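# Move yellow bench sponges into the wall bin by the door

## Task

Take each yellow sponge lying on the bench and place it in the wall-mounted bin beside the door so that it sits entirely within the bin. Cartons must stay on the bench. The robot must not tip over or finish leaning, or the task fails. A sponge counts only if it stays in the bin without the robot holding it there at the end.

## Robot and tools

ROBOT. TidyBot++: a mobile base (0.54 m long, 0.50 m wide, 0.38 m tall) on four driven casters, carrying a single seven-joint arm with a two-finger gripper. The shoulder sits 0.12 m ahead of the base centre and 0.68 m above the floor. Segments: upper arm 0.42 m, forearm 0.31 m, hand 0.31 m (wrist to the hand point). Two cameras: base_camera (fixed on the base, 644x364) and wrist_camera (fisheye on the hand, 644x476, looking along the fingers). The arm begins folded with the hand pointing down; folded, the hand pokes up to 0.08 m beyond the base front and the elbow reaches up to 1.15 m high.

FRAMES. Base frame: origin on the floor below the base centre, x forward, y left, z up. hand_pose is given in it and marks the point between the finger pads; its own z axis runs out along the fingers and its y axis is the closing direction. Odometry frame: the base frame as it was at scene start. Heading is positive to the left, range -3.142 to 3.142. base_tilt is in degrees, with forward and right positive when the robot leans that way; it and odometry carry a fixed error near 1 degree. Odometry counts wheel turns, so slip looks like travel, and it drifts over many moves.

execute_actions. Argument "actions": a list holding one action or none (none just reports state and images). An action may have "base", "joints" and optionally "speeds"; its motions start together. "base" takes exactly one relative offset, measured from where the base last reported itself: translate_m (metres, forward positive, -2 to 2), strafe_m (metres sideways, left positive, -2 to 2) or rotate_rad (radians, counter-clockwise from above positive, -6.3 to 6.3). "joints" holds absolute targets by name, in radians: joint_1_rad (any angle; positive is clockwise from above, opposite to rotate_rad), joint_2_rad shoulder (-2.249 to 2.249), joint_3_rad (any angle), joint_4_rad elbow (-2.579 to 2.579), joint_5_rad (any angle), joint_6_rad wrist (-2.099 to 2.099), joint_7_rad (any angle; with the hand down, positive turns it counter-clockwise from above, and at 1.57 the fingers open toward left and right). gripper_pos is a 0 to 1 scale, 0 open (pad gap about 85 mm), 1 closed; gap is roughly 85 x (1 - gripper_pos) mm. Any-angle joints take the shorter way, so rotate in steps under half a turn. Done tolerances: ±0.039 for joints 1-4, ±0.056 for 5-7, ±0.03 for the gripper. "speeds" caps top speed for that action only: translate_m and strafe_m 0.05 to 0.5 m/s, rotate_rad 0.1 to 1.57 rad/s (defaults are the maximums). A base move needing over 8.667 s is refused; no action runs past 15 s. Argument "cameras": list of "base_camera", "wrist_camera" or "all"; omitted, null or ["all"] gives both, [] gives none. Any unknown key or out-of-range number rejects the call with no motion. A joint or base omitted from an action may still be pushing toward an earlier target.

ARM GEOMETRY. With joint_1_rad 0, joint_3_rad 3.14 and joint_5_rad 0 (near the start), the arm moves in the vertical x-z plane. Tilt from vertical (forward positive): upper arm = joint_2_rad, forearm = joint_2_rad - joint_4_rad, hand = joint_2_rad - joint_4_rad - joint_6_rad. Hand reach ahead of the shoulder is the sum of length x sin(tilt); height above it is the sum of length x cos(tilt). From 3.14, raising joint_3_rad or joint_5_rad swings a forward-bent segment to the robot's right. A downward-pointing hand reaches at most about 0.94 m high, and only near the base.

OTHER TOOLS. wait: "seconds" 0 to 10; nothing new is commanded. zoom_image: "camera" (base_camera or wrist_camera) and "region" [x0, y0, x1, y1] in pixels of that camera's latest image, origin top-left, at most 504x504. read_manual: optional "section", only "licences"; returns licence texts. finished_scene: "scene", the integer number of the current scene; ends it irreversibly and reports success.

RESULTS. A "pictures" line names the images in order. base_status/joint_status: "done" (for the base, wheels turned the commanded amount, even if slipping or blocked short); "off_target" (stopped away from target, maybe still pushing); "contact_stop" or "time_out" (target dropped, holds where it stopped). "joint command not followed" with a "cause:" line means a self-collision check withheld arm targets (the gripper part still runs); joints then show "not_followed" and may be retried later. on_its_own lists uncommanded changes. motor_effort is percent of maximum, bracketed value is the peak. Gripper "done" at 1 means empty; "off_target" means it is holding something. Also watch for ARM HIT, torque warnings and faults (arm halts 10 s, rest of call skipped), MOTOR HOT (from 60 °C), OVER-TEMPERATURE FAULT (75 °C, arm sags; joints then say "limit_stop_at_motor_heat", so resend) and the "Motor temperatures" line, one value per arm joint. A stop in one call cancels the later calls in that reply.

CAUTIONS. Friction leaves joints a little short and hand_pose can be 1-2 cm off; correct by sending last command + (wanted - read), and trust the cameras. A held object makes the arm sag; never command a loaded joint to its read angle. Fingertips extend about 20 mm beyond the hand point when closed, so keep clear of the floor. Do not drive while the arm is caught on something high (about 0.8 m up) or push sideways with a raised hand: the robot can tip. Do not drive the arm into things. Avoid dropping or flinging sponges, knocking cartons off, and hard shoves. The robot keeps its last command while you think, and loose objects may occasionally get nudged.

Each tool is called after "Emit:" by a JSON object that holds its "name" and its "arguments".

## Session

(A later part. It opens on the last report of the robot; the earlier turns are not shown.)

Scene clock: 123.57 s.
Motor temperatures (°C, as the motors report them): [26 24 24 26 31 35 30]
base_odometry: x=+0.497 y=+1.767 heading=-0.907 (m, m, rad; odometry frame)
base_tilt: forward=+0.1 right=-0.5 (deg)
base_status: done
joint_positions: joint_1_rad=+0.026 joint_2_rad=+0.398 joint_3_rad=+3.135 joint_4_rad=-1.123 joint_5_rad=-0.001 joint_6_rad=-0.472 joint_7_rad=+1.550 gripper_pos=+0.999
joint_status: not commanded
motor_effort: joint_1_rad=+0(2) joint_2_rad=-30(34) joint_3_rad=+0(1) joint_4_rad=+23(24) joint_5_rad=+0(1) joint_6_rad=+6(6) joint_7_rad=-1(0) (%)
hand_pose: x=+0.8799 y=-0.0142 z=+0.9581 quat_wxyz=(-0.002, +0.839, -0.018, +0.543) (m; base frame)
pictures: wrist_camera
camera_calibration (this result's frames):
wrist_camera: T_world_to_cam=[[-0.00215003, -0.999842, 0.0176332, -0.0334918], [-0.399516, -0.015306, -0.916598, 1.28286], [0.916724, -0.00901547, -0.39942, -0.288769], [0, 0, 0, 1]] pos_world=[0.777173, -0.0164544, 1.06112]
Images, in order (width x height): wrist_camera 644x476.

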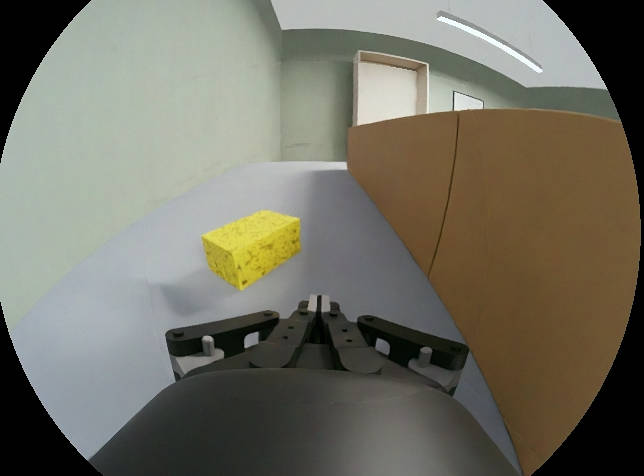

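Emit:
{"name": "execute_actions", "arguments": {"actions": [{"base":{"strafe_m":0.055},"joints":{"joint_1_rad":-0.04,"joint_2_rad":0.42,"gripper_pos":0}}], "cameras": ["wrist_camera"]}}

Emit:
{"name": "execute_actions", "arguments": {"actions": [{"base":{"translate_m":0.12},"speeds":{"translate_m":0.1}}], "cameras": ["wrist_camera"]}}

Emit:
{"name": "execute_actions", "arguments": {"actions": [{"joints":{"gripper_pos":1}}], "cameras": ["wrist_camera"]}}

Scene clock: 129.70 s.
Motor temperatures (°C, as the motors report them): [26 24 24 26 31 35 30]
base_odometry: x=+0.540 y=+1.801 heading=-0.907 (m, m, rad; odometry frame)
base_tilt: forward=+0.1 right=-0.6 (deg)
base_status: done
joint_positions: joint_1_rad=-0.044 joint_2_rad=+0.402 joint_3_rad=+3.130 joint_4_rad=-1.123 joint_5_rad=-0.001 joint_6_rad=-0.472 joint_7_rad=+1.550 gripper_pos=+0.000
joint_status: all done
motor_effort: joint_1_rad=+0(5) joint_2_rad=-31(32) joint_3_rad=+0(3) joint_4_rad=+23(24) joint_5_rad=-1(0) joint_6_rad=+6(6) joint_7_rad=-1(0) (%)
hand_pose: x=+0.8798 y=+0.0419 z=+0.9554 quat_wxyz=(-0.023, +0.840, +0.012, +0.542) (m; base frame)
pictures: wrist_camera
camera_calibration (this result's frames):
wrist_camera: T_world_to_cam=[[0.0722857, -0.997262, 0.0156173, -0.0409738], [-0.400579, -0.0433685, -0.915235, 1.28202], [0.913406, 0.0599025, -0.402617, -0.286211], [0, 0, 0, 1]] pos_world=[0.77794, 0.0318824, 1.05876]
Images, in order (width x height): wrist_camera 644x476.

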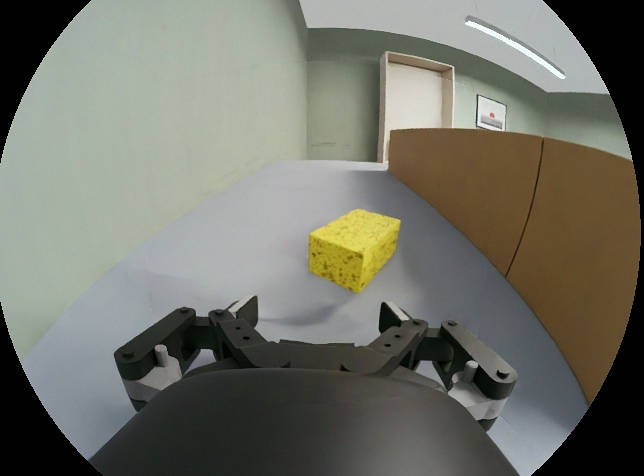

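Scene clock: 131.47 s.
Motor temperatures (°C, as the motors report them): [26 24 24 26 31 35 30]
base_odometry: x=+0.614 y=+1.707 heading=-0.907 (m, m, rad; odometry frame)
base_tilt: forward=+0.1 right=-0.5 (deg)
base_status: done
joint_positions: joint_1_rad=-0.044 joint_2_rad=+0.408 joint_3_rad=+3.130 joint_4_rad=-1.123 joint_5_rad=-0.001 joint_6_rad=-0.471 joint_7_rad=+1.550 gripper_pos=+0.000
joint_status: not commanded
motor_effort: joint_1_rad=+0(1) joint_2_rad=-30(33) joint_3_rad=+0(0) joint_4_rad=+23(24) joint_5_rad=+0(0) joint_6_rad=+6(6) joint_7_rad=-1(1) (%)
hand_pose: x=+0.8815 y=+0.0420 z=+0.9508 quat_wxyz=(-0.023, +0.842, +0.012, +0.539) (m; base frame)
pictures: wrist_camera
camera_calibration (this result's frames):
wrist_camera: T_world_to_cam=[[0.0723739, -0.997258, 0.015448, -0.0408675], [-0.405905, -0.0435986, -0.912875, 1.28095], [0.911045, 0.0597979, -0.407947, -0.282481], [0, 0, 0, 1]] pos_world=[0.780253, 0.0319837, 1.05474]
Images, in order (width x height): wrist_camera 644x476.

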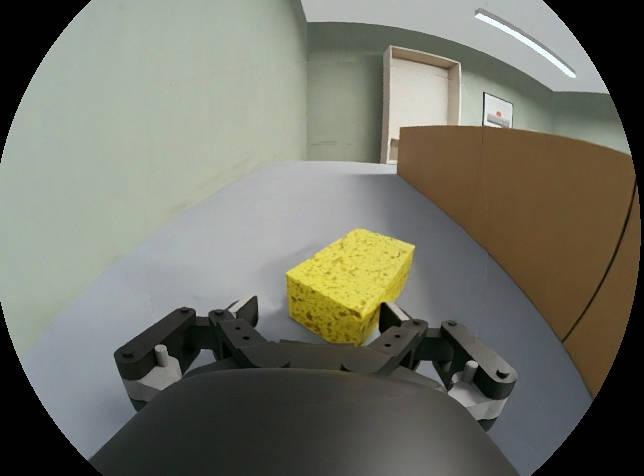

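Scene clock: 132.57 s.
Motor temperatures (°C, as the motors report them): [26 24 24 26 31 35 30]
base_odometry: x=+0.614 y=+1.707 heading=-0.907 (m, m, rad; odometry frame)
base_tilt: forward=+0.1 right=-0.5 (deg)
base_status: not commanded
joint_positions: joint_1_rad=-0.044 joint_2_rad=+0.408 joint_3_rad=+3.130 joint_4_rad=-1.123 joint_5_rad=-0.001 joint_6_rad=-0.471 joint_7_rad=+1.550 gripper_pos=+0.999
joint_status: all done
motor_effort: joint_1_rad=+0(1) joint_2_rad=-31(32) joint_3_rad=+0(0) joint_4_rad=+23(23) joint_5_rad=+0(0) joint_6_rad=+6(6) joint_7_rad=-1(1) (%)
hand_pose: x=+0.8815 y=+0.0420 z=+0.9508 quat_wxyz=(-0.023, +0.842, +0.012, +0.539) (m; base frame)
pictures: wrist_camera
camera_calibration (this result's frames):
wrist_camera: T_world_to_cam=[[0.0723741, -0.997258, 0.0154481, -0.0408676], [-0.405905, -0.0435987, -0.912875, 1.28095], [0.911045, 0.059798, -0.407947, -0.282481], [0, 0, 0, 1]] pos_world=[0.780253, 0.0319838, 1.05474]
Images, in order (width x height): wrist_camera 644x476.

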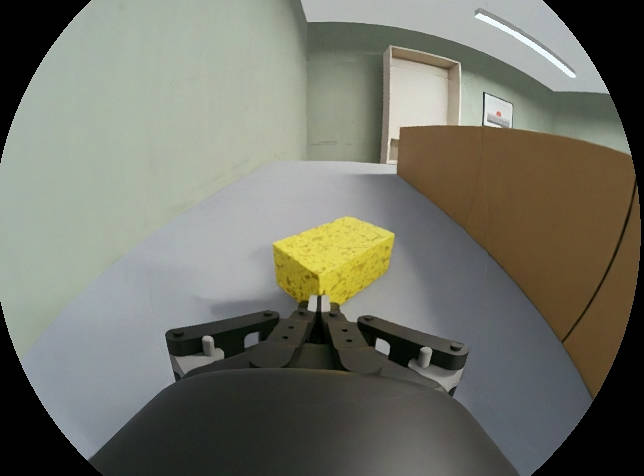

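Emit:
{"name": "execute_actions", "arguments": {"actions": [{"base":{"translate_m":-0.04},"joints":{"joint_6_rad":-0.08}}], "cameras": []}}

Emit:
{"name": "execute_actions", "arguments": {"actions": [{"base":{"translate_m":0.055},"joints":{"joint_2_rad":0.48}}], "cameras": ["wrist_camera"]}}

Emit:
{"name": "execute_actions", "arguments": {"actions": [{"joints":{"joint_6_rad":-0.4}}], "cameras": ["wrist_camera"]}}

Emit:
{"name": "execute_actions", "arguments": {"actions": [{"base":{"translate_m":-0.15},"speeds":{"translate_m":0.07}}], "cameras": ["wrist_camera"]}}

Scene clock: 154.87 s.
Motor temperatures (°C, as the motors report them): [26 24 24 26 31 35 30]
base_odometry: x=+0.589 y=+1.738 heading=-0.907 (m, m, rad; odometry frame)
base_tilt: forward=+0.1 right=-0.5 (deg)
base_status: done
joint_positions: joint_1_rad=-0.044 joint_2_rad=+0.410 joint_3_rad=+3.130 joint_4_rad=-1.124 joint_5_rad=-0.001 joint_6_rad=-0.085 joint_7_rad=+1.550 gripper_pos=+0.999
joint_status: all done
motor_effort: joint_1_rad=+0(1) joint_2_rad=-32(35) joint_3_rad=+0(1) joint_4_rad=+24(25) joint_5_rad=+0(0) joint_6_rad=+6(7) joint_7_rad=+0(1) (%)
hand_pose: x=+0.9106 y=+0.0429 z=+1.0642 quat_wxyz=(-0.028, +0.724, +0.010, +0.689) (m; base frame)
pictures: none
No camera images: the call's "cameras" was empty. Leave "cameras" out to get every camera's image.

Scene clock: 155.97 s.
Motor temperatures (°C, as the motors report them): [26 24 24 26 31 35 30]
base_odometry: x=+0.623 y=+1.695 heading=-0.907 (m, m, rad; odometry frame)
base_tilt: forward=+0.2 right=-0.5 (deg)
base_status: done
joint_positions: joint_1_rad=-0.044 joint_2_rad=+0.483 joint_3_rad=+3.130 joint_4_rad=-1.126 joint_5_rad=-0.001 joint_6_rad=-0.085 joint_7_rad=+1.550 gripper_pos=+0.999
joint_status: all done
motor_effort: joint_1_rad=+0(1) joint_2_rad=-33(37) joint_3_rad=-1(1) joint_4_rad=+23(25) joint_5_rad=-1(0) joint_6_rad=+7(7) joint_7_rad=+0(0) (%)
hand_pose: x=+0.9362 y=+0.0440 z=+1.0044 quat_wxyz=(-0.028, +0.749, +0.010, +0.662) (m; base frame)
pictures: wrist_camera
camera_calibration (this result's frames):
wrist_camera: T_world_to_cam=[[0.0645335, -0.997734, 0.019022, -0.0398774], [-0.110381, -0.0260816, -0.993547, 1.15577], [0.991792, 0.0620174, -0.111814, -0.683668], [0, 0, 0, 1]] pos_world=[0.808206, 0.0327567, 1.07263]
Images, in order (width x height): wrist_camera 644x476.

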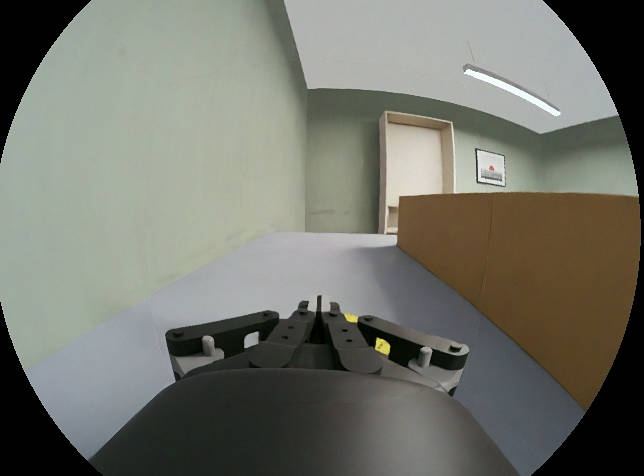

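Scene clock: 156.77 s.
Motor temperatures (°C, as the motors report them): [26 24 24 26 31 35 30]
base_odometry: x=+0.623 y=+1.695 heading=-0.907 (m, m, rad; odometry frame)
base_tilt: forward=+0.2 right=-0.5 (deg)
base_status: not commanded
joint_positions: joint_1_rad=-0.044 joint_2_rad=+0.442 joint_3_rad=+3.130 joint_4_rad=-1.083 joint_5_rad=-0.001 joint_6_rad=-0.347 joint_7_rad=+1.550 gripper_pos=+0.999
joint_status: all done
motor_effort: joint_1_rad=+0(0) joint_2_rad=-25(34) joint_3_rad=+0(1) joint_4_rad=+15(24) joint_5_rad=+0(1) joint_6_rad=+0(12) joint_7_rad=+0(0) (%)
hand_pose: x=+0.9090 y=+0.0431 z=+0.9847 quat_wxyz=(-0.025, +0.805, +0.012, +0.593) (m; base frame)
pictures: wrist_camera
camera_calibration (this result's frames):
wrist_camera: T_world_to_cam=[[0.069273, -0.997449, 0.017213, -0.0412391], [-0.28383, -0.0362475, -0.958189, 1.25649], [0.956369, 0.0614911, -0.285617, -0.455431], [0, 0, 0, 1]] pos_world=[0.795045, 0.0324155, 1.07458]
Images, in order (width x height): wrist_camera 644x476.

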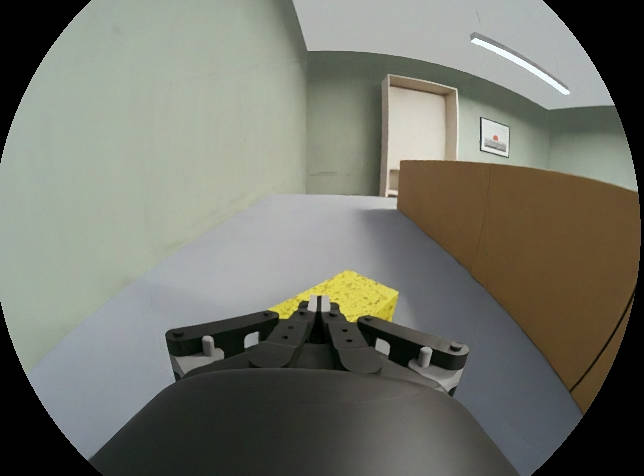

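Scene clock: 159.43 s.
Motor temperatures (°C, as the motors report them): [26 24 24 26 31 35 30]
base_odometry: x=+0.531 y=+1.813 heading=-0.907 (m, m, rad; odometry frame)
base_tilt: forward=+0.1 right=-0.5 (deg)
base_status: done
joint_positions: joint_1_rad=-0.044 joint_2_rad=+0.463 joint_3_rad=+3.130 joint_4_rad=-1.114 joint_5_rad=-0.001 joint_6_rad=-0.371 joint_7_rad=+1.550 gripper_pos=+0.999
joint_status: not commanded
motor_effort: joint_1_rad=+0(2) joint_2_rad=-29(34) joint_3_rad=+0(1) joint_4_rad=+20(24) joint_5_rad=+0(0) joint_6_rad=+4(6) joint_7_rad=-1(1) (%)
hand_pose: x=+0.9095 y=+0.0432 z=+0.9415 quat_wxyz=(-0.024, +0.827, +0.012, +0.562) (m; base frame)
pictures: wrist_camera
camera_calibration (this result's frames):
wrist_camera: T_world_to_cam=[[0.0708795, -0.997359, 0.0158496, -0.0406057], [-0.356348, -0.0401593, -0.93349, 1.25813], [0.931661, 0.0605173, -0.358254, -0.377387], [0, 0, 0, 1]] pos_world=[0.802807, 0.0328655, 1.03989]
Images, in order (width x height): wrist_camera 644x476.

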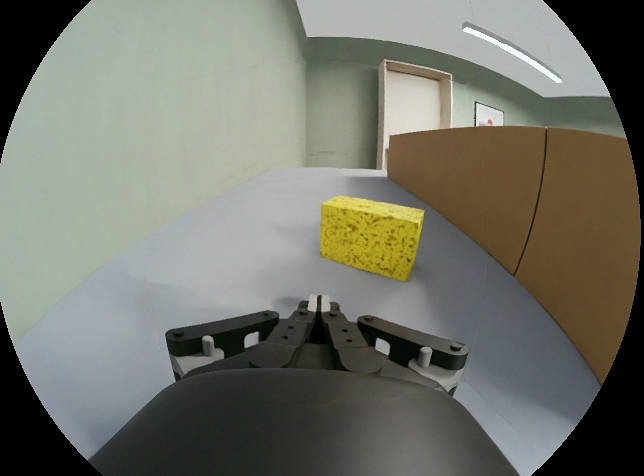

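Emit:
{"name": "execute_actions", "arguments": {"actions": [{"joints":{"joint_1_rad":0.05,"joint_2_rad":0.38,"joint_4_rad":-1.0,"joint_6_rad":-0.52}}], "cameras": []}}

Emit:
{"name": "execute_actions", "arguments": {"actions": [{"base":{"translate_m":0.15}}], "cameras": []}}

Emit:
{"name": "execute_actions", "arguments": {"actions": [{"joints":{"joint_2_rad":0.5}}], "cameras": ["wrist_camera"]}}

Emit:
{"name": "execute_actions", "arguments": {"actions": [{"base":{"translate_m":-0.2},"speeds":{"translate_m":0.08}}], "cameras": ["wrist_camera"]}}

Emit:
{"name": "execute_actions", "arguments": {"actions": [{"joints":{"joint_2_rad":0.03,"joint_4_rad":-0.93,"joint_6_rad":-1.44,"gripper_pos":0}}], "cameras": ["wrist_camera"]}}

Scene clock: 172.47 s.
Motor temperatures (°C, as the motors report them): [26 25 24 26 31 35 30]
base_odometry: x=+0.531 y=+1.813 heading=-0.907 (m, m, rad; odometry frame)
base_tilt: forward=+0.1 right=-0.6 (deg)
base_status: not commanded
joint_positions: joint_1_rad=+0.046 joint_2_rad=+0.382 joint_3_rad=+3.130 joint_4_rad=-1.009 joint_5_rad=-0.001 joint_6_rad=-0.494 joint_7_rad=+1.550 gripper_pos=+0.999
joint_status: all done
motor_effort: joint_1_rad=+0(2) joint_2_rad=-29(36) joint_3_rad=+0(2) joint_4_rad=+23(25) joint_5_rad=+0(1) joint_6_rad=+6(8) joint_7_rad=+0(1) (%)
hand_pose: x=+0.8807 y=-0.0268 z=+1.0319 quat_wxyz=(+0.002, +0.809, -0.024, +0.588) (m; base frame)
pictures: none
No camera images: the call's "cameras" was empty. Leave "cameras" out to get every camera's image.

Scene clock: 174.00 s.
Motor temperatures (°C, as the motors report them): [26 25 24 26 31 35 30]
base_odometry: x=+0.623 y=+1.695 heading=-0.906 (m, m, rad; odometry frame)
base_tilt: forward=+0.2 right=-0.5 (deg)
base_status: done
joint_positions: joint_1_rad=+0.046 joint_2_rad=+0.384 joint_3_rad=+3.130 joint_4_rad=-1.009 joint_5_rad=-0.001 joint_6_rad=-0.497 joint_7_rad=+1.550 gripper_pos=+0.999
joint_status: not commanded
motor_effort: joint_1_rad=+0(1) joint_2_rad=-31(34) joint_3_rad=+0(1) joint_4_rad=+23(25) joint_5_rad=+0(0) joint_6_rad=+6(7) joint_7_rad=+0(0) (%)
hand_pose: x=+0.8812 y=-0.0269 z=+1.0298 quat_wxyz=(+0.002, +0.810, -0.024, +0.586) (m; base frame)
pictures: none
No camera images: the call's "cameras" was empty. Leave "cameras" out to get every camera's image.

Scene clock: 189.00 s.
Motor temperatures (°C, as the motors report them): [26 25 24 26 31 35 30]
base_odometry: x=+0.623 y=+1.695 heading=-0.907 (m, m, rad; odometry frame)
base_tilt: forward=+0.1 right=-0.6 (deg)
base_status: not commanded
joint_positions: joint_1_rad=+0.050 joint_2_rad=+0.468 joint_3_rad=+3.132 joint_4_rad=-0.973 joint_5_rad=-0.001 joint_6_rad=-0.491 joint_7_rad=+1.550 gripper_pos=+0.999
joint_status: all done
motor_effort: joint_1_rad=-1(4) joint_2_rad=-23(32) joint_3_rad=-1(4) joint_4_rad=+13(23) joint_5_rad=+0(2) joint_6_rad=-1(6) joint_7_rad=+0(0) (%)
hand_pose: x=+0.9110 y=-0.0323 z=+0.9875 quat_wxyz=(+0.003, +0.822, -0.027, +0.568) (m; base frame)
pictures: wrist_camera
camera_calibration (this result's frames):
wrist_camera: T_world_to_cam=[[-0.0246335, -0.999551, 0.0170542, -0.0309604], [-0.344517, -0.00752636, -0.93875, 1.29398], [0.938457, -0.0290001, -0.344177, -0.380773], [0, 0, 0, 1]] pos_world=[0.802374, -0.03225, 1.0842]
Images, in order (width x height): wrist_camera 644x476.

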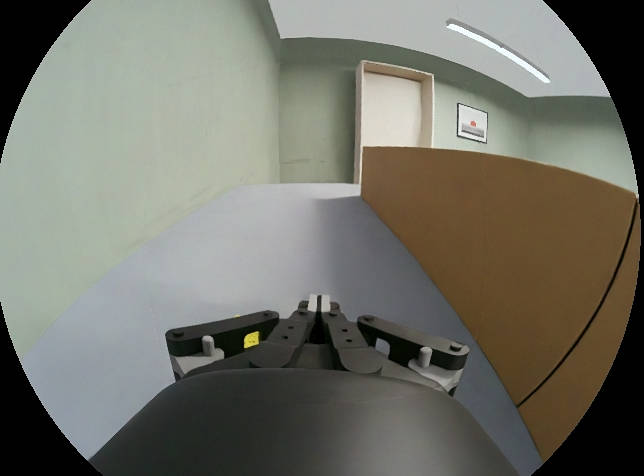

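Scene clock: 192.03 s.
Motor temperatures (°C, as the motors report them): [26 25 24 26 31 35 30]
base_odometry: x=+0.500 y=+1.853 heading=-0.907 (m, m, rad; odometry frame)
base_tilt: forward=+0.1 right=-0.6 (deg)
base_status: done
joint_positions: joint_1_rad=+0.052 joint_2_rad=+0.495 joint_3_rad=+3.134 joint_4_rad=-0.993 joint_5_rad=-0.001 joint_6_rad=-0.496 joint_7_rad=+1.550 gripper_pos=+0.999
joint_status: not commanded
motor_effort: joint_1_rad=+0(6) joint_2_rad=-34(36) joint_3_rad=+0(5) joint_4_rad=+23(25) joint_5_rad=-1(3) joint_6_rad=+6(6) joint_7_rad=+0(0) (%)
hand_pose: x=+0.9162 y=-0.0357 z=+0.9533 quat_wxyz=(+0.004, +0.837, -0.029, +0.547) (m; base frame)
pictures: wrist_camera
camera_calibration (this result's frames):
wrist_camera: T_world_to_cam=[[-0.0278953, -0.999471, 0.016736, -0.0303599], [-0.392117, -0.00445967, -0.919904, 1.28938], [0.919492, -0.0322235, -0.391786, -0.334823], [0, 0, 0, 1]] pos_world=[0.812607, -0.0353828, 1.05543]
Images, in order (width x height): wrist_camera 644x476.

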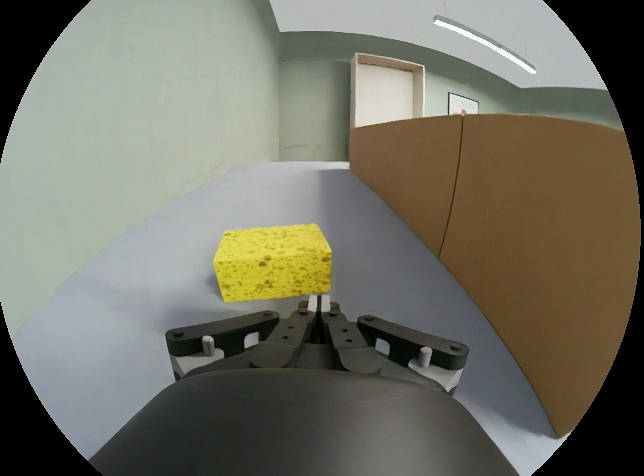

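Scene clock: 193.83 s.
Motor temperatures (°C, as the motors report them): [26 25 24 26 31 35 30]
base_odometry: x=+0.500 y=+1.853 heading=-0.907 (m, m, rad; odometry frame)
base_tilt: forward=+0.1 right=-0.5 (deg)
base_status: not commanded
joint_positions: joint_1_rad=+0.052 joint_2_rad=+0.026 joint_3_rad=+3.134 joint_4_rad=-0.939 joint_5_rad=-0.001 joint_6_rad=-1.420 joint_7_rad=+1.550 gripper_pos=+0.000
joint_status: all done
motor_effort: joint_1_rad=+0(1) joint_2_rad=-15(36) joint_3_rad=+0(1) joint_4_rad=+19(25) joint_5_rad=+0(0) joint_6_rad=+4(6) joint_7_rad=+0(1) (%)
hand_pose: x=+0.6014 y=-0.0198 z=+1.0552 quat_wxyz=(+0.004, +0.929, -0.030, +0.369) (m; base frame)
pictures: wrist_camera
camera_calibration (this result's frames):
wrist_camera: T_world_to_cam=[[-0.0189901, -0.999747, 0.0120892, -0.0253704], [-0.719762, 0.00527737, -0.694201, 1.21887], [0.693961, -0.0218843, -0.71968, 0.476875], [0, 0, 0, 1]] pos_world=[0.545885, -0.0213603, 1.18965]
Images, in order (width x height): wrist_camera 644x476.

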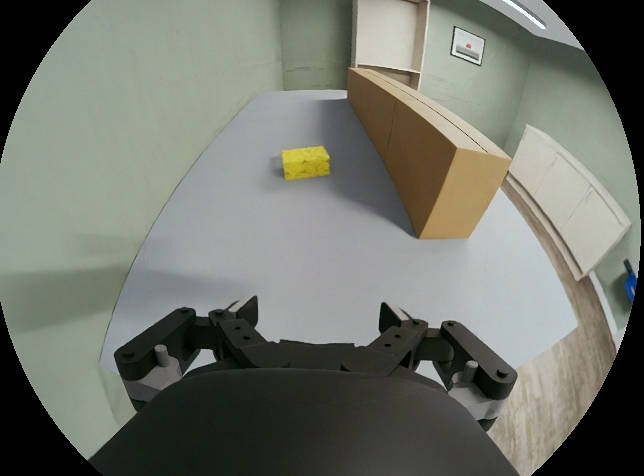

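Emit:
{"name": "execute_actions", "arguments": {"actions": [{"base":{"translate_m":0.2},"joints":{"joint_1_rad":-0.01,"joint_2_rad":0.33,"joint_4_rad":-0.91,"joint_6_rad":-0.84,"gripper_pos":1}}], "cameras": []}}

Emit:
{"name": "execute_actions", "arguments": {"actions": [{"joints":{"joint_2_rad":0.43}}], "cameras": ["wrist_camera"]}}

Emit:
{"name": "execute_actions", "arguments": {"actions": [{"base":{"translate_m":-0.22},"speeds":{"translate_m":0.08}}], "cameras": []}}

Emit:
{"name": "execute_actions", "arguments": {"actions": [{"joints":{"joint_2_rad":0.03,"joint_4_rad":-0.93,"joint_6_rad":-1.44,"gripper_pos":0}}], "cameras": ["wrist_camera"]}}

Scene clock: 213.57 s.
Motor temperatures (°C, as the motors report them): [26 25 24 26 31 35 30]
base_odometry: x=+0.623 y=+1.695 heading=-0.906 (m, m, rad; odometry frame)
base_tilt: forward=+0.2 right=-0.5 (deg)
base_status: done
joint_positions: joint_1_rad=+0.006 joint_2_rad=+0.340 joint_3_rad=+3.134 joint_4_rad=-0.922 joint_5_rad=-0.001 joint_6_rad=-0.862 joint_7_rad=+1.550 gripper_pos=+0.999
joint_status: all done
motor_effort: joint_1_rad=+0(1) joint_2_rad=-28(35) joint_3_rad=-1(1) joint_4_rad=+22(24) joint_5_rad=-1(0) joint_6_rad=+5(5) joint_7_rad=+0(0) (%)
hand_pose: x=+0.8238 y=+0.0017 z=+1.0104 quat_wxyz=(-0.007, +0.873, -0.009, +0.487) (m; base frame)
pictures: none
No camera images: the call's "cameras" was empty. Leave "cameras" out to get every camera's image.

Scene clock: 214.53 s.
Motor temperatures (°C, as the motors report them): [26 25 24 26 31 35 30]
base_odometry: x=+0.623 y=+1.695 heading=-0.906 (m, m, rad; odometry frame)
base_tilt: forward=+0.2 right=-0.6 (deg)
base_status: not commanded
joint_positions: joint_1_rad=+0.006 joint_2_rad=+0.411 joint_3_rad=+3.134 joint_4_rad=-0.914 joint_5_rad=-0.001 joint_6_rad=-0.849 joint_7_rad=+1.550 gripper_pos=+0.999
joint_status: all done
motor_effort: joint_1_rad=-1(1) joint_2_rad=-30(31) joint_3_rad=+0(0) joint_4_rad=+22(23) joint_5_rad=-1(0) joint_6_rad=+5(5) joint_7_rad=-1(1) (%)
hand_pose: x=+0.8483 y=+0.0019 z=+0.9676 quat_wxyz=(-0.007, +0.885, -0.009, +0.465) (m; base frame)
pictures: wrist_camera
camera_calibration (this result's frames):
wrist_camera: T_world_to_cam=[[0.0231836, -0.999636, 0.0138022, -0.0353926], [-0.557768, -0.0243908, -0.829638, 1.32933], [0.829673, 0.0115355, -0.558131, -0.0284826], [0, 0, 0, 1]] pos_world=[0.765907, -0.00262784, 1.08745]
Images, in order (width x height): wrist_camera 644x476.

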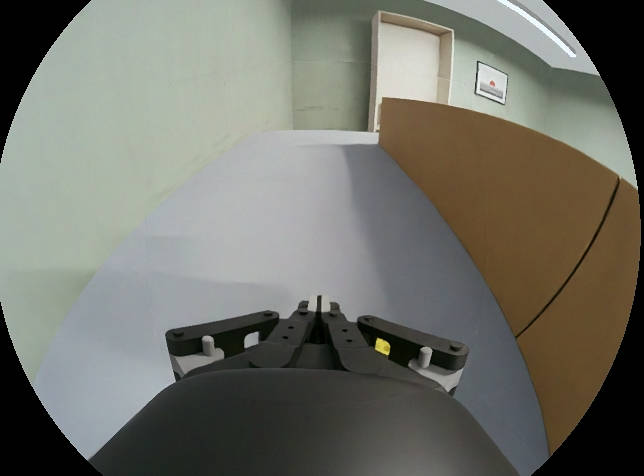

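Scene clock: 217.83 s.
Motor temperatures (°C, as the motors report them): [26 25 24 26 31 35 30]
base_odometry: x=+0.488 y=+1.869 heading=-0.906 (m, m, rad; odometry frame)
base_tilt: forward=+0.1 right=-0.5 (deg)
base_status: done
joint_positions: joint_1_rad=+0.006 joint_2_rad=+0.414 joint_3_rad=+3.134 joint_4_rad=-0.912 joint_5_rad=-0.001 joint_6_rad=-0.848 joint_7_rad=+1.550 gripper_pos=+0.999
joint_status: not commanded
motor_effort: joint_1_rad=+0(1) joint_2_rad=-28(32) joint_3_rad=+0(1) joint_4_rad=+21(23) joint_5_rad=+0(0) joint_6_rad=+5(5) joint_7_rad=+0(0) (%)
hand_pose: x=+0.8494 y=+0.0020 z=+0.9665 quat_wxyz=(-0.007, +0.885, -0.009, +0.465) (m; base frame)
pictures: none
No camera images: the call's "cameras" was empty. Leave "cameras" out to get every camera's image.

Scene clock: 219.53 s.
Motor temperatures (°C, as the motors report them): [26 25 24 26 31 35 30]
base_odometry: x=+0.488 y=+1.869 heading=-0.906 (m, m, rad; odometry frame)
base_tilt: forward=+0.1 right=-0.5 (deg)
base_status: not commanded
joint_positions: joint_1_rad=+0.006 joint_2_rad=+0.025 joint_3_rad=+3.134 joint_4_rad=-0.916 joint_5_rad=-0.001 joint_6_rad=-1.419 joint_7_rad=+1.550 gripper_pos=+0.000
joint_status: all done
motor_effort: joint_1_rad=+0(1) joint_2_rad=-15(33) joint_3_rad=+0(0) joint_4_rad=+19(23) joint_5_rad=-1(0) joint_6_rad=+4(5) joint_7_rad=-1(0) (%)
hand_pose: x=+0.6026 y=+0.0028 z=+1.0668 quat_wxyz=(-0.005, +0.924, -0.008, +0.381) (m; base frame)
pictures: wrist_camera
camera_calibration (this result's frames):
wrist_camera: T_world_to_cam=[[0.0274926, -0.999541, 0.0127381, -0.0315986], [-0.701438, -0.028369, -0.712166, 1.23591], [0.7122, 0.0106443, -0.701896, 0.454862], [0, 0, 0, 1]] pos_world=[0.543832, -0.00136414, 1.19984]
Images, in order (width x height): wrist_camera 644x476.

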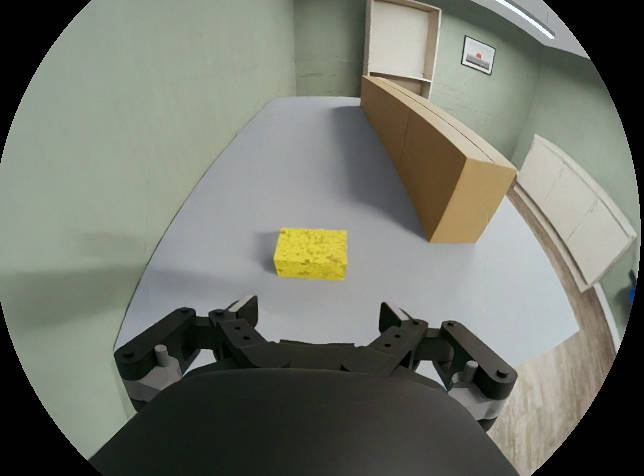

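Emit:
{"name": "execute_actions", "arguments": {"actions": [{"base":{"translate_m":0.175},"joints":{"joint_2_rad":0.35,"joint_4_rad":-0.31,"joint_6_rad":-2.08,"joint_7_rad":3.16}}], "cameras": ["wrist_camera"]}}

Emit:
{"name": "execute_actions", "arguments": {"actions": [{"joints":{"joint_2_rad":0.17,"joint_4_rad":-0.91,"joint_6_rad":-1.69}}], "cameras": ["wrist_camera"]}}

Scene clock: 226.13 s.
Motor temperatures (°C, as the motors report them): [26 25 24 26 31 35 30]
base_odometry: x=+0.596 y=+1.731 heading=-0.906 (m, m, rad; odometry frame)
base_tilt: forward=+0.1 right=-0.5 (deg)
base_status: done
joint_positions: joint_1_rad=+0.004 joint_2_rad=+0.328 joint_3_rad=+3.134 joint_4_rad=-0.325 joint_5_rad=-0.001 joint_6_rad=-2.056 joint_7_rad=+3.145 gripper_pos=+0.000
joint_status: all done
motor_effort: joint_1_rad=+0(1) joint_2_rad=-20(22) joint_3_rad=+0(1) joint_4_rad=+14(19) joint_5_rad=+0(0) joint_6_rad=+2(4) joint_7_rad=-1(0) (%)
hand_pose: x=+0.5758 y=+0.0025 z=+1.0473 quat_wxyz=(+0.150, +0.688, +0.693, +0.153) (m; base frame)
pictures: wrist_camera
camera_calibration (this result's frames):
wrist_camera: T_world_to_cam=[[0.909443, 0.0548065, 0.412202, -0.959778], [0.0563744, -0.998375, 0.00836509, 0.014661], [0.411991, 0.0156301, -0.911054, 0.852121], [0, 0, 0, 1]] pos_world=[0.520971, 0.0539206, 1.17183]
Images, in order (width x height): wrist_camera 644x476.

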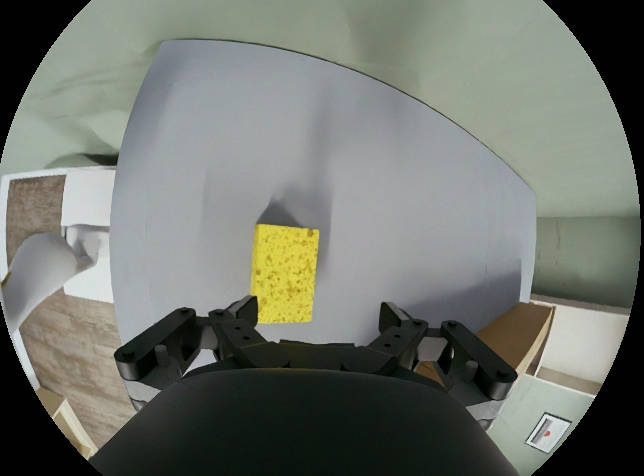

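Scene clock: 227.97 s.
Motor temperatures (°C, as the motors report them): [26 25 24 26 31 35 30]
base_odometry: x=+0.596 y=+1.731 heading=-0.906 (m, m, rad; odometry frame)
base_tilt: forward=+0.1 right=-0.5 (deg)
base_status: not commanded
joint_positions: joint_1_rad=+0.004 joint_2_rad=+0.184 joint_3_rad=+3.134 joint_4_rad=-0.899 joint_5_rad=-0.001 joint_6_rad=-1.715 joint_7_rad=+3.145 gripper_pos=+0.000
joint_status: all done
motor_effort: joint_1_rad=+1(0) joint_2_rad=-19(22) joint_3_rad=+0(1) joint_4_rad=+18(18) joint_5_rad=+0(0) joint_6_rad=+1(2) joint_7_rad=-1(0) (%)
hand_pose: x=+0.5785 y=+0.0032 z=+0.9498 quat_wxyz=(+0.120, +0.694, +0.699, +0.122) (m; base frame)
pictures: wrist_camera
camera_calibration (this result's frames):
wrist_camera: T_world_to_cam=[[0.942401, 0.0552908, 0.329885, -0.86295], [0.0570223, -0.998363, 0.00443312, 0.0194134], [0.32959, 0.014633, -0.944011, 0.841181], [0, 0, 0, 1]] pos_world=[0.534893, 0.0547858, 1.07867]
Images, in order (width x height): wrist_camera 644x476.

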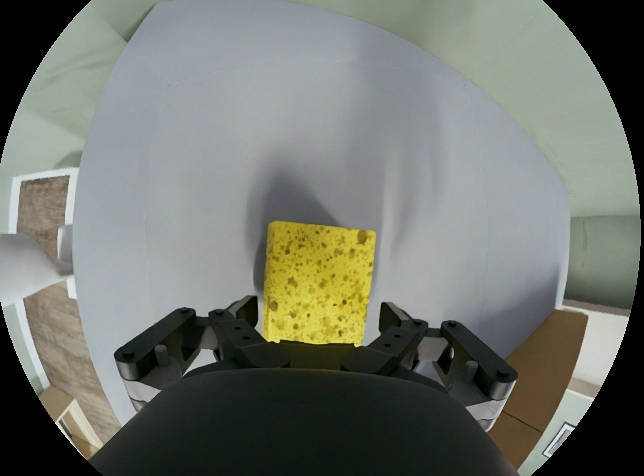

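Emit:
{"name": "execute_actions", "arguments": {"actions": [{"joints":{"gripper_pos":1}}], "cameras": []}}

Emit:
{"name": "execute_actions", "arguments": {"actions": [{"base":{"translate_m":-0.1},"joints":{"joint_2_rad":-0.1}}], "cameras": []}}

Emit:
{"name": "execute_actions", "arguments": {"actions": [{"base":{"strafe_m":-2},"joints":{"joint_7_rad":1.57}}], "cameras": []}}

Emit:
{"name": "execute_actions", "arguments": {"actions": [{"base":{"rotate_rad":-1.571},"joints":{"joint_4_rad":-1.5,"joint_6_rad":-1.0}}]}}

Scene clock: 234.70 s.
Motor temperatures (°C, as the motors report them): [26 25 24 26 31 35 30]
base_odometry: x=+0.596 y=+1.731 heading=-0.906 (m, m, rad; odometry frame)
base_tilt: forward=+0.1 right=-0.6 (deg)
base_status: not commanded
joint_positions: joint_1_rad=+0.004 joint_2_rad=+0.171 joint_3_rad=+3.134 joint_4_rad=-0.902 joint_5_rad=-0.001 joint_6_rad=-1.713 joint_7_rad=+3.145 gripper_pos=+0.372
joint_status: gripper_pos off_target (ended at +0.372, target +1.000)
motor_effort: joint_1_rad=+0(0) joint_2_rad=-19(20) joint_3_rad=+0(0) joint_4_rad=+18(18) joint_5_rad=-1(1) joint_6_rad=+1(2) joint_7_rad=+0(1) (%)
hand_pose: x=+0.5750 y=+0.0033 z=+0.9543 quat_wxyz=(+0.124, +0.693, +0.699, +0.126) (m; base frame)
pictures: none
No camera images: the call's "cameras" was empty. Leave "cameras" out to get every camera's image.

Scene clock: 236.30 s.
Motor temperatures (°C, as the motors report them): [26 25 24 26 31 35 30]
base_odometry: x=+0.534 y=+1.810 heading=-0.906 (m, m, rad; odometry frame)
base_tilt: forward=+0.1 right=-0.5 (deg)
base_status: done
joint_positions: joint_1_rad=+0.003 joint_2_rad=-0.106 joint_3_rad=+3.134 joint_4_rad=-0.903 joint_5_rad=-0.001 joint_6_rad=-1.712 joint_7_rad=+3.145 gripper_pos=+0.372
joint_status: all done
motor_effort: joint_1_rad=+0(1) joint_2_rad=-9(24) joint_3_rad=+0(1) joint_4_rad=+17(19) joint_5_rad=-1(1) joint_6_rad=+3(4) joint_7_rad=-1(1) (%)
hand_pose: x=+0.4831 y=+0.0038 z=+1.0688 quat_wxyz=(+0.220, +0.669, +0.675, +0.220) (m; base frame)
pictures: none
No camera images: the call's "cameras" was empty. Leave "cameras" out to get every camera's image.

Scene clock: 241.67 s.
Motor temperatures (°C, as the motors report them): [26 25 24 26 31 35 30]
base_odometry: x=-1.041 y=+0.577 heading=-0.907 (m, m, rad; odometry frame)
base_tilt: forward=+0.1 right=-0.6 (deg)
base_status: done
joint_positions: joint_1_rad=+0.002 joint_2_rad=-0.106 joint_3_rad=+3.134 joint_4_rad=-0.903 joint_5_rad=-0.001 joint_6_rad=-1.712 joint_7_rad=+1.570 gripper_pos=+0.372
joint_status: all done
motor_effort: joint_1_rad=+0(1) joint_2_rad=-9(9) joint_3_rad=+0(2) joint_4_rad=+16(17) joint_5_rad=-1(1) joint_6_rad=+3(4) joint_7_rad=+0(0) (%)
hand_pose: x=+0.4831 y=+0.0041 z=+1.0688 quat_wxyz=(-0.001, +0.950, +0.003, +0.311) (m; base frame)
pictures: none
No camera images: the call's "cameras" was empty. Leave "cameras" out to get every camera's image.

Scene clock: 244.03 s.
Motor temperatures (°C, as the motors report them): [26 25 24 26 31 35 30]
base_odometry: x=-1.041 y=+0.577 heading=-2.477 (m, m, rad; odometry frame)
base_tilt: forward=+0.1 right=-0.5 (deg)
base_status: done
joint_positions: joint_1_rad=+0.001 joint_2_rad=-0.097 joint_3_rad=+3.137 joint_4_rad=-1.487 joint_5_rad=-0.001 joint_6_rad=-1.024 joint_7_rad=+1.570 gripper_pos=+0.372
joint_status: all done
motor_effort: joint_1_rad=-1(1) joint_2_rad=-13(17) joint_3_rad=+0(2) joint_4_rad=+22(22) joint_5_rad=+0(1) joint_6_rad=+4(4) joint_7_rad=-1(0) (%)
hand_pose: x=+0.5945 y=+0.0036 z=+0.9250 quat_wxyz=(-0.001, +0.934, +0.001, +0.356) (m; base frame)
pictures: base_camera, wrist_camera
camera_calibration (this result's frames):
wrist_camera: T_world_to_cam=[[0.0442468, -0.9987, 0.0252987, -0.0503626], [-0.737803, -0.0497407, -0.673181, 1.11491], [0.673565, 0.0111206, -0.739045, 0.418411], [0, 0, 0, 1]] pos_world=[0.542988, 0.000506362, 1.06104]
Images, in order (width x height): base_camera 644x364, wrist_camera 644x476.

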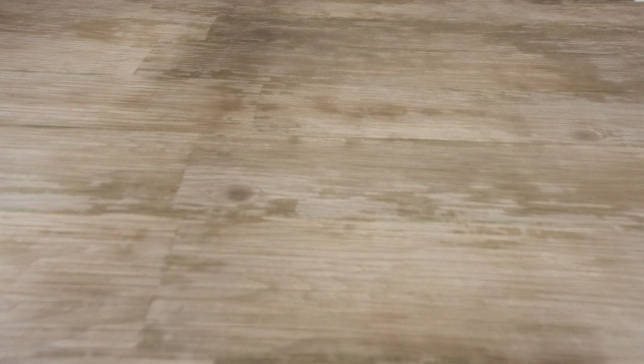

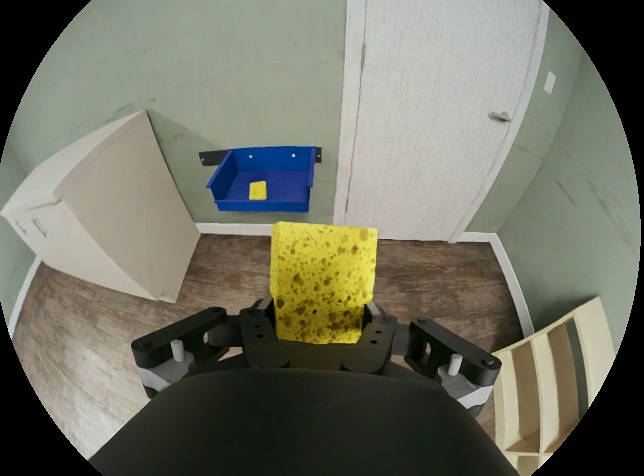

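Emit:
{"name": "execute_actions", "arguments": {"actions": [{"base":{"strafe_m":0.165}}], "cameras": []}}

Emit:
{"name": "execute_actions", "arguments": {"actions": [{"base":{"translate_m":0.67}}], "cameras": []}}

Emit:
{"name": "execute_actions", "arguments": {"actions": [{"joints":{"joint_2_rad":0.25,"joint_4_rad":-1.82,"joint_6_rad":-0.78}}], "cameras": ["wrist_camera"]}}

Scene clock: 250.10 s.
Motor temperatures (°C, as the motors report them): [26 25 24 26 31 35 30]
base_odometry: x=-0.939 y=+0.447 heading=-2.478 (m, m, rad; odometry frame)
base_tilt: forward=+0.1 right=-0.6 (deg)
base_status: done
joint_positions: joint_1_rad=-0.004 joint_2_rad=-0.097 joint_3_rad=+3.137 joint_4_rad=-1.487 joint_5_rad=-0.001 joint_6_rad=-1.024 joint_7_rad=+1.570 gripper_pos=+0.372
joint_status: not commanded
motor_effort: joint_1_rad=+0(2) joint_2_rad=-13(14) joint_3_rad=+0(2) joint_4_rad=+22(22) joint_5_rad=-1(1) joint_6_rad=+4(4) joint_7_rad=+0(0) (%)
hand_pose: x=+0.5945 y=+0.0060 z=+0.9250 quat_wxyz=(-0.002, +0.934, +0.004, +0.356) (m; base frame)
pictures: none
No camera images: the call's "cameras" was empty. Leave "cameras" out to get every camera's image.

Scene clock: 252.80 s.
Motor temperatures (°C, as the motors report them): [26 25 24 26 31 35 30]
base_odometry: x=-1.467 y=+0.034 heading=-2.478 (m, m, rad; odometry frame)
base_tilt: forward=+0.1 right=-0.6 (deg)
base_status: done
joint_positions: joint_1_rad=-0.004 joint_2_rad=-0.097 joint_3_rad=+3.137 joint_4_rad=-1.488 joint_5_rad=-0.001 joint_6_rad=-1.021 joint_7_rad=+1.570 gripper_pos=+0.372
joint_status: not commanded
motor_effort: joint_1_rad=+0(1) joint_2_rad=-13(16) joint_3_rad=+0(0) joint_4_rad=+22(22) joint_5_rad=+0(1) joint_6_rad=+4(4) joint_7_rad=-1(0) (%)
hand_pose: x=+0.5948 y=+0.0060 z=+0.9247 quat_wxyz=(-0.002, +0.934, +0.004, +0.357) (m; base frame)
pictures: none
No camera images: the call's "cameras" was empty. Leave "cameras" out to get every camera's image.

Scene clock: 254.30 s.
Motor temperatures (°C, as the motors report them): [26 25 24 26 31 35 30]
base_odometry: x=-1.467 y=+0.034 heading=-2.478 (m, m, rad; odometry frame)
base_tilt: forward=+0.1 right=-0.5 (deg)
base_status: not commanded
joint_positions: joint_1_rad=-0.004 joint_2_rad=+0.250 joint_3_rad=+3.137 joint_4_rad=-1.813 joint_5_rad=-0.001 joint_6_rad=-0.806 joint_7_rad=+1.570 gripper_pos=+0.372
joint_status: all done
motor_effort: joint_1_rad=+0(0) joint_2_rad=-21(25) joint_3_rad=+0(0) joint_4_rad=+18(22) joint_5_rad=+0(1) joint_6_rad=+1(4) joint_7_rad=-1(1) (%)
hand_pose: x=+0.5838 y=+0.0057 z=+0.6411 quat_wxyz=(-0.002, +0.991, +0.003, +0.136) (m; base frame)
pictures: wrist_camera
camera_calibration (this result's frames):
wrist_camera: T_world_to_cam=[[0.0555232, -0.998452, 0.0033728, -0.0331764], [-0.958681, -0.054255, -0.279263, 0.792414], [0.279014, 0.0122722, -0.960209, 0.587915], [0, 0, 0, 1]] pos_world=[0.597478, 0.00265236, 0.785925]
Images, in order (width x height): wrist_camera 644x476.

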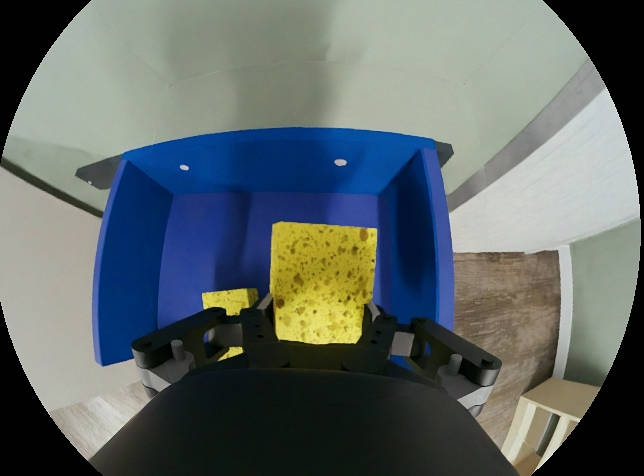

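Emit:
{"name": "execute_actions", "arguments": {"actions": [{"joints":{"joint_1_rad":-0.04,"joint_2_rad":0.35,"joint_4_rad":-1.92,"joint_6_rad":-0.62}}], "cameras": ["wrist_camera"]}}

Emit:
{"name": "execute_actions", "arguments": {"actions": [{"joints":{"gripper_pos":0.2}}], "cameras": []}}

Emit:
{"name": "execute_actions", "arguments": {"actions": [{"joints":{"joint_2_rad":0.05,"joint_4_rad":-1.7,"joint_6_rad":-0.95}}], "cameras": ["wrist_camera"]}}

Scene clock: 265.83 s.
Motor temperatures (°C, as the motors report them): [26 25 24 26 31 35 30]
base_odometry: x=-1.467 y=+0.034 heading=-2.478 (m, m, rad; odometry frame)
base_tilt: forward=+0.1 right=-0.6 (deg)
base_status: not commanded
joint_positions: joint_1_rad=-0.024 joint_2_rad=+0.346 joint_3_rad=+3.137 joint_4_rad=-1.912 joint_5_rad=-0.001 joint_6_rad=-0.644 joint_7_rad=+1.570 gripper_pos=+0.372
joint_status: all done
motor_effort: joint_1_rad=+0(1) joint_2_rad=-22(26) joint_3_rad=+0(1) joint_4_rad=+15(18) joint_5_rad=+0(0) joint_6_rad=+0(0) joint_7_rad=+0(0) (%)
hand_pose: x=+0.5781 y=+0.0149 z=+0.5757 quat_wxyz=(-0.003, +0.993, +0.013, +0.119) (m; base frame)
pictures: wrist_camera
camera_calibration (this result's frames):
wrist_camera: T_world_to_cam=[[0.0754224, -0.997151, 0.00147393, -0.0338633], [-0.966198, -0.0734465, -0.247119, 0.755253], [0.246523, 0.0172142, -0.968984, 0.550322], [0, 0, 0, 1]] pos_world=[0.59661, 0.0122305, 0.719941]
Images, in order (width x height): wrist_camera 644x476.

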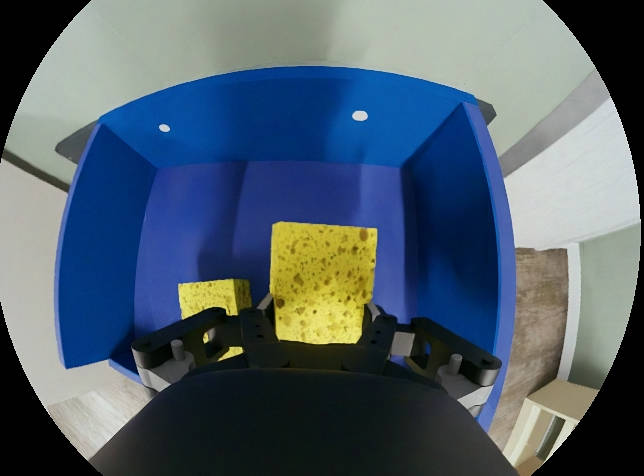

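Scene clock: 266.83 s.
Motor temperatures (°C, as the motors report them): [26 25 24 26 31 35 30]
base_odometry: x=-1.467 y=+0.034 heading=-2.478 (m, m, rad; odometry frame)
base_tilt: forward=+0.2 right=-0.5 (deg)
base_status: not commanded
joint_positions: joint_1_rad=-0.024 joint_2_rad=+0.346 joint_3_rad=+3.137 joint_4_rad=-1.912 joint_5_rad=-0.001 joint_6_rad=-0.644 joint_7_rad=+1.570 gripper_pos=+0.200
joint_status: all done
motor_effort: joint_1_rad=+0(0) joint_2_rad=-22(23) joint_3_rad=+0(0) joint_4_rad=+15(15) joint_5_rad=+0(0) joint_6_rad=+1(0) joint_7_rad=+0(0) (%)
hand_pose: x=+0.5781 y=+0.0149 z=+0.5757 quat_wxyz=(-0.003, +0.993, +0.013, +0.119) (m; base frame)
pictures: none
No camera images: the call's "cameras" was empty. Leave "cameras" out to get every camera's image.

Scene clock: 268.23 s.
Motor temperatures (°C, as the motors report them): [26 25 24 26 31 35 30]
base_odometry: x=-1.467 y=+0.034 heading=-2.478 (m, m, rad; odometry frame)
base_tilt: forward=+0.1 right=-0.5 (deg)
base_status: not commanded
joint_positions: joint_1_rad=-0.024 joint_2_rad=+0.053 joint_3_rad=+3.137 joint_4_rad=-1.711 joint_5_rad=-0.001 joint_6_rad=-0.926 joint_7_rad=+1.570 gripper_pos=+0.200
joint_status: all done
motor_effort: joint_1_rad=+0(0) joint_2_rad=-16(25) joint_3_rad=+0(0) joint_4_rad=+20(20) joint_5_rad=+0(0) joint_6_rad=+2(3) joint_7_rad=-1(0) (%)
hand_pose: x=+0.5855 y=+0.0152 z=+0.7619 quat_wxyz=(-0.004, +0.974, +0.013, +0.224) (m; base frame)
pictures: wrist_camera
camera_calibration (this result's frames):
wrist_camera: T_world_to_cam=[[0.0743616, -0.997151, 0.0126695, -0.042374], [-0.891756, -0.0721779, -0.446722, 0.917011], [0.446364, 0.0219209, -0.894583, 0.555209], [0, 0, 0, 1]] pos_world=[0.573076, 0.011764, 0.906867]
Images, in order (width x height): wrist_camera 644x476.

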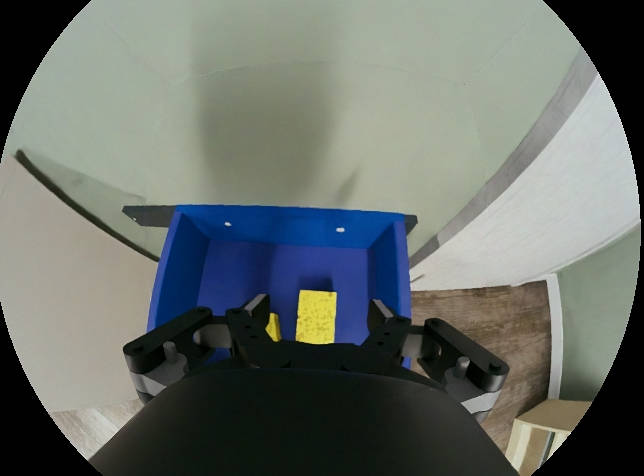

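Emit:
{"name": "finished_scene", "arguments": {"scene": 2}}

The scene is finished: the task was done.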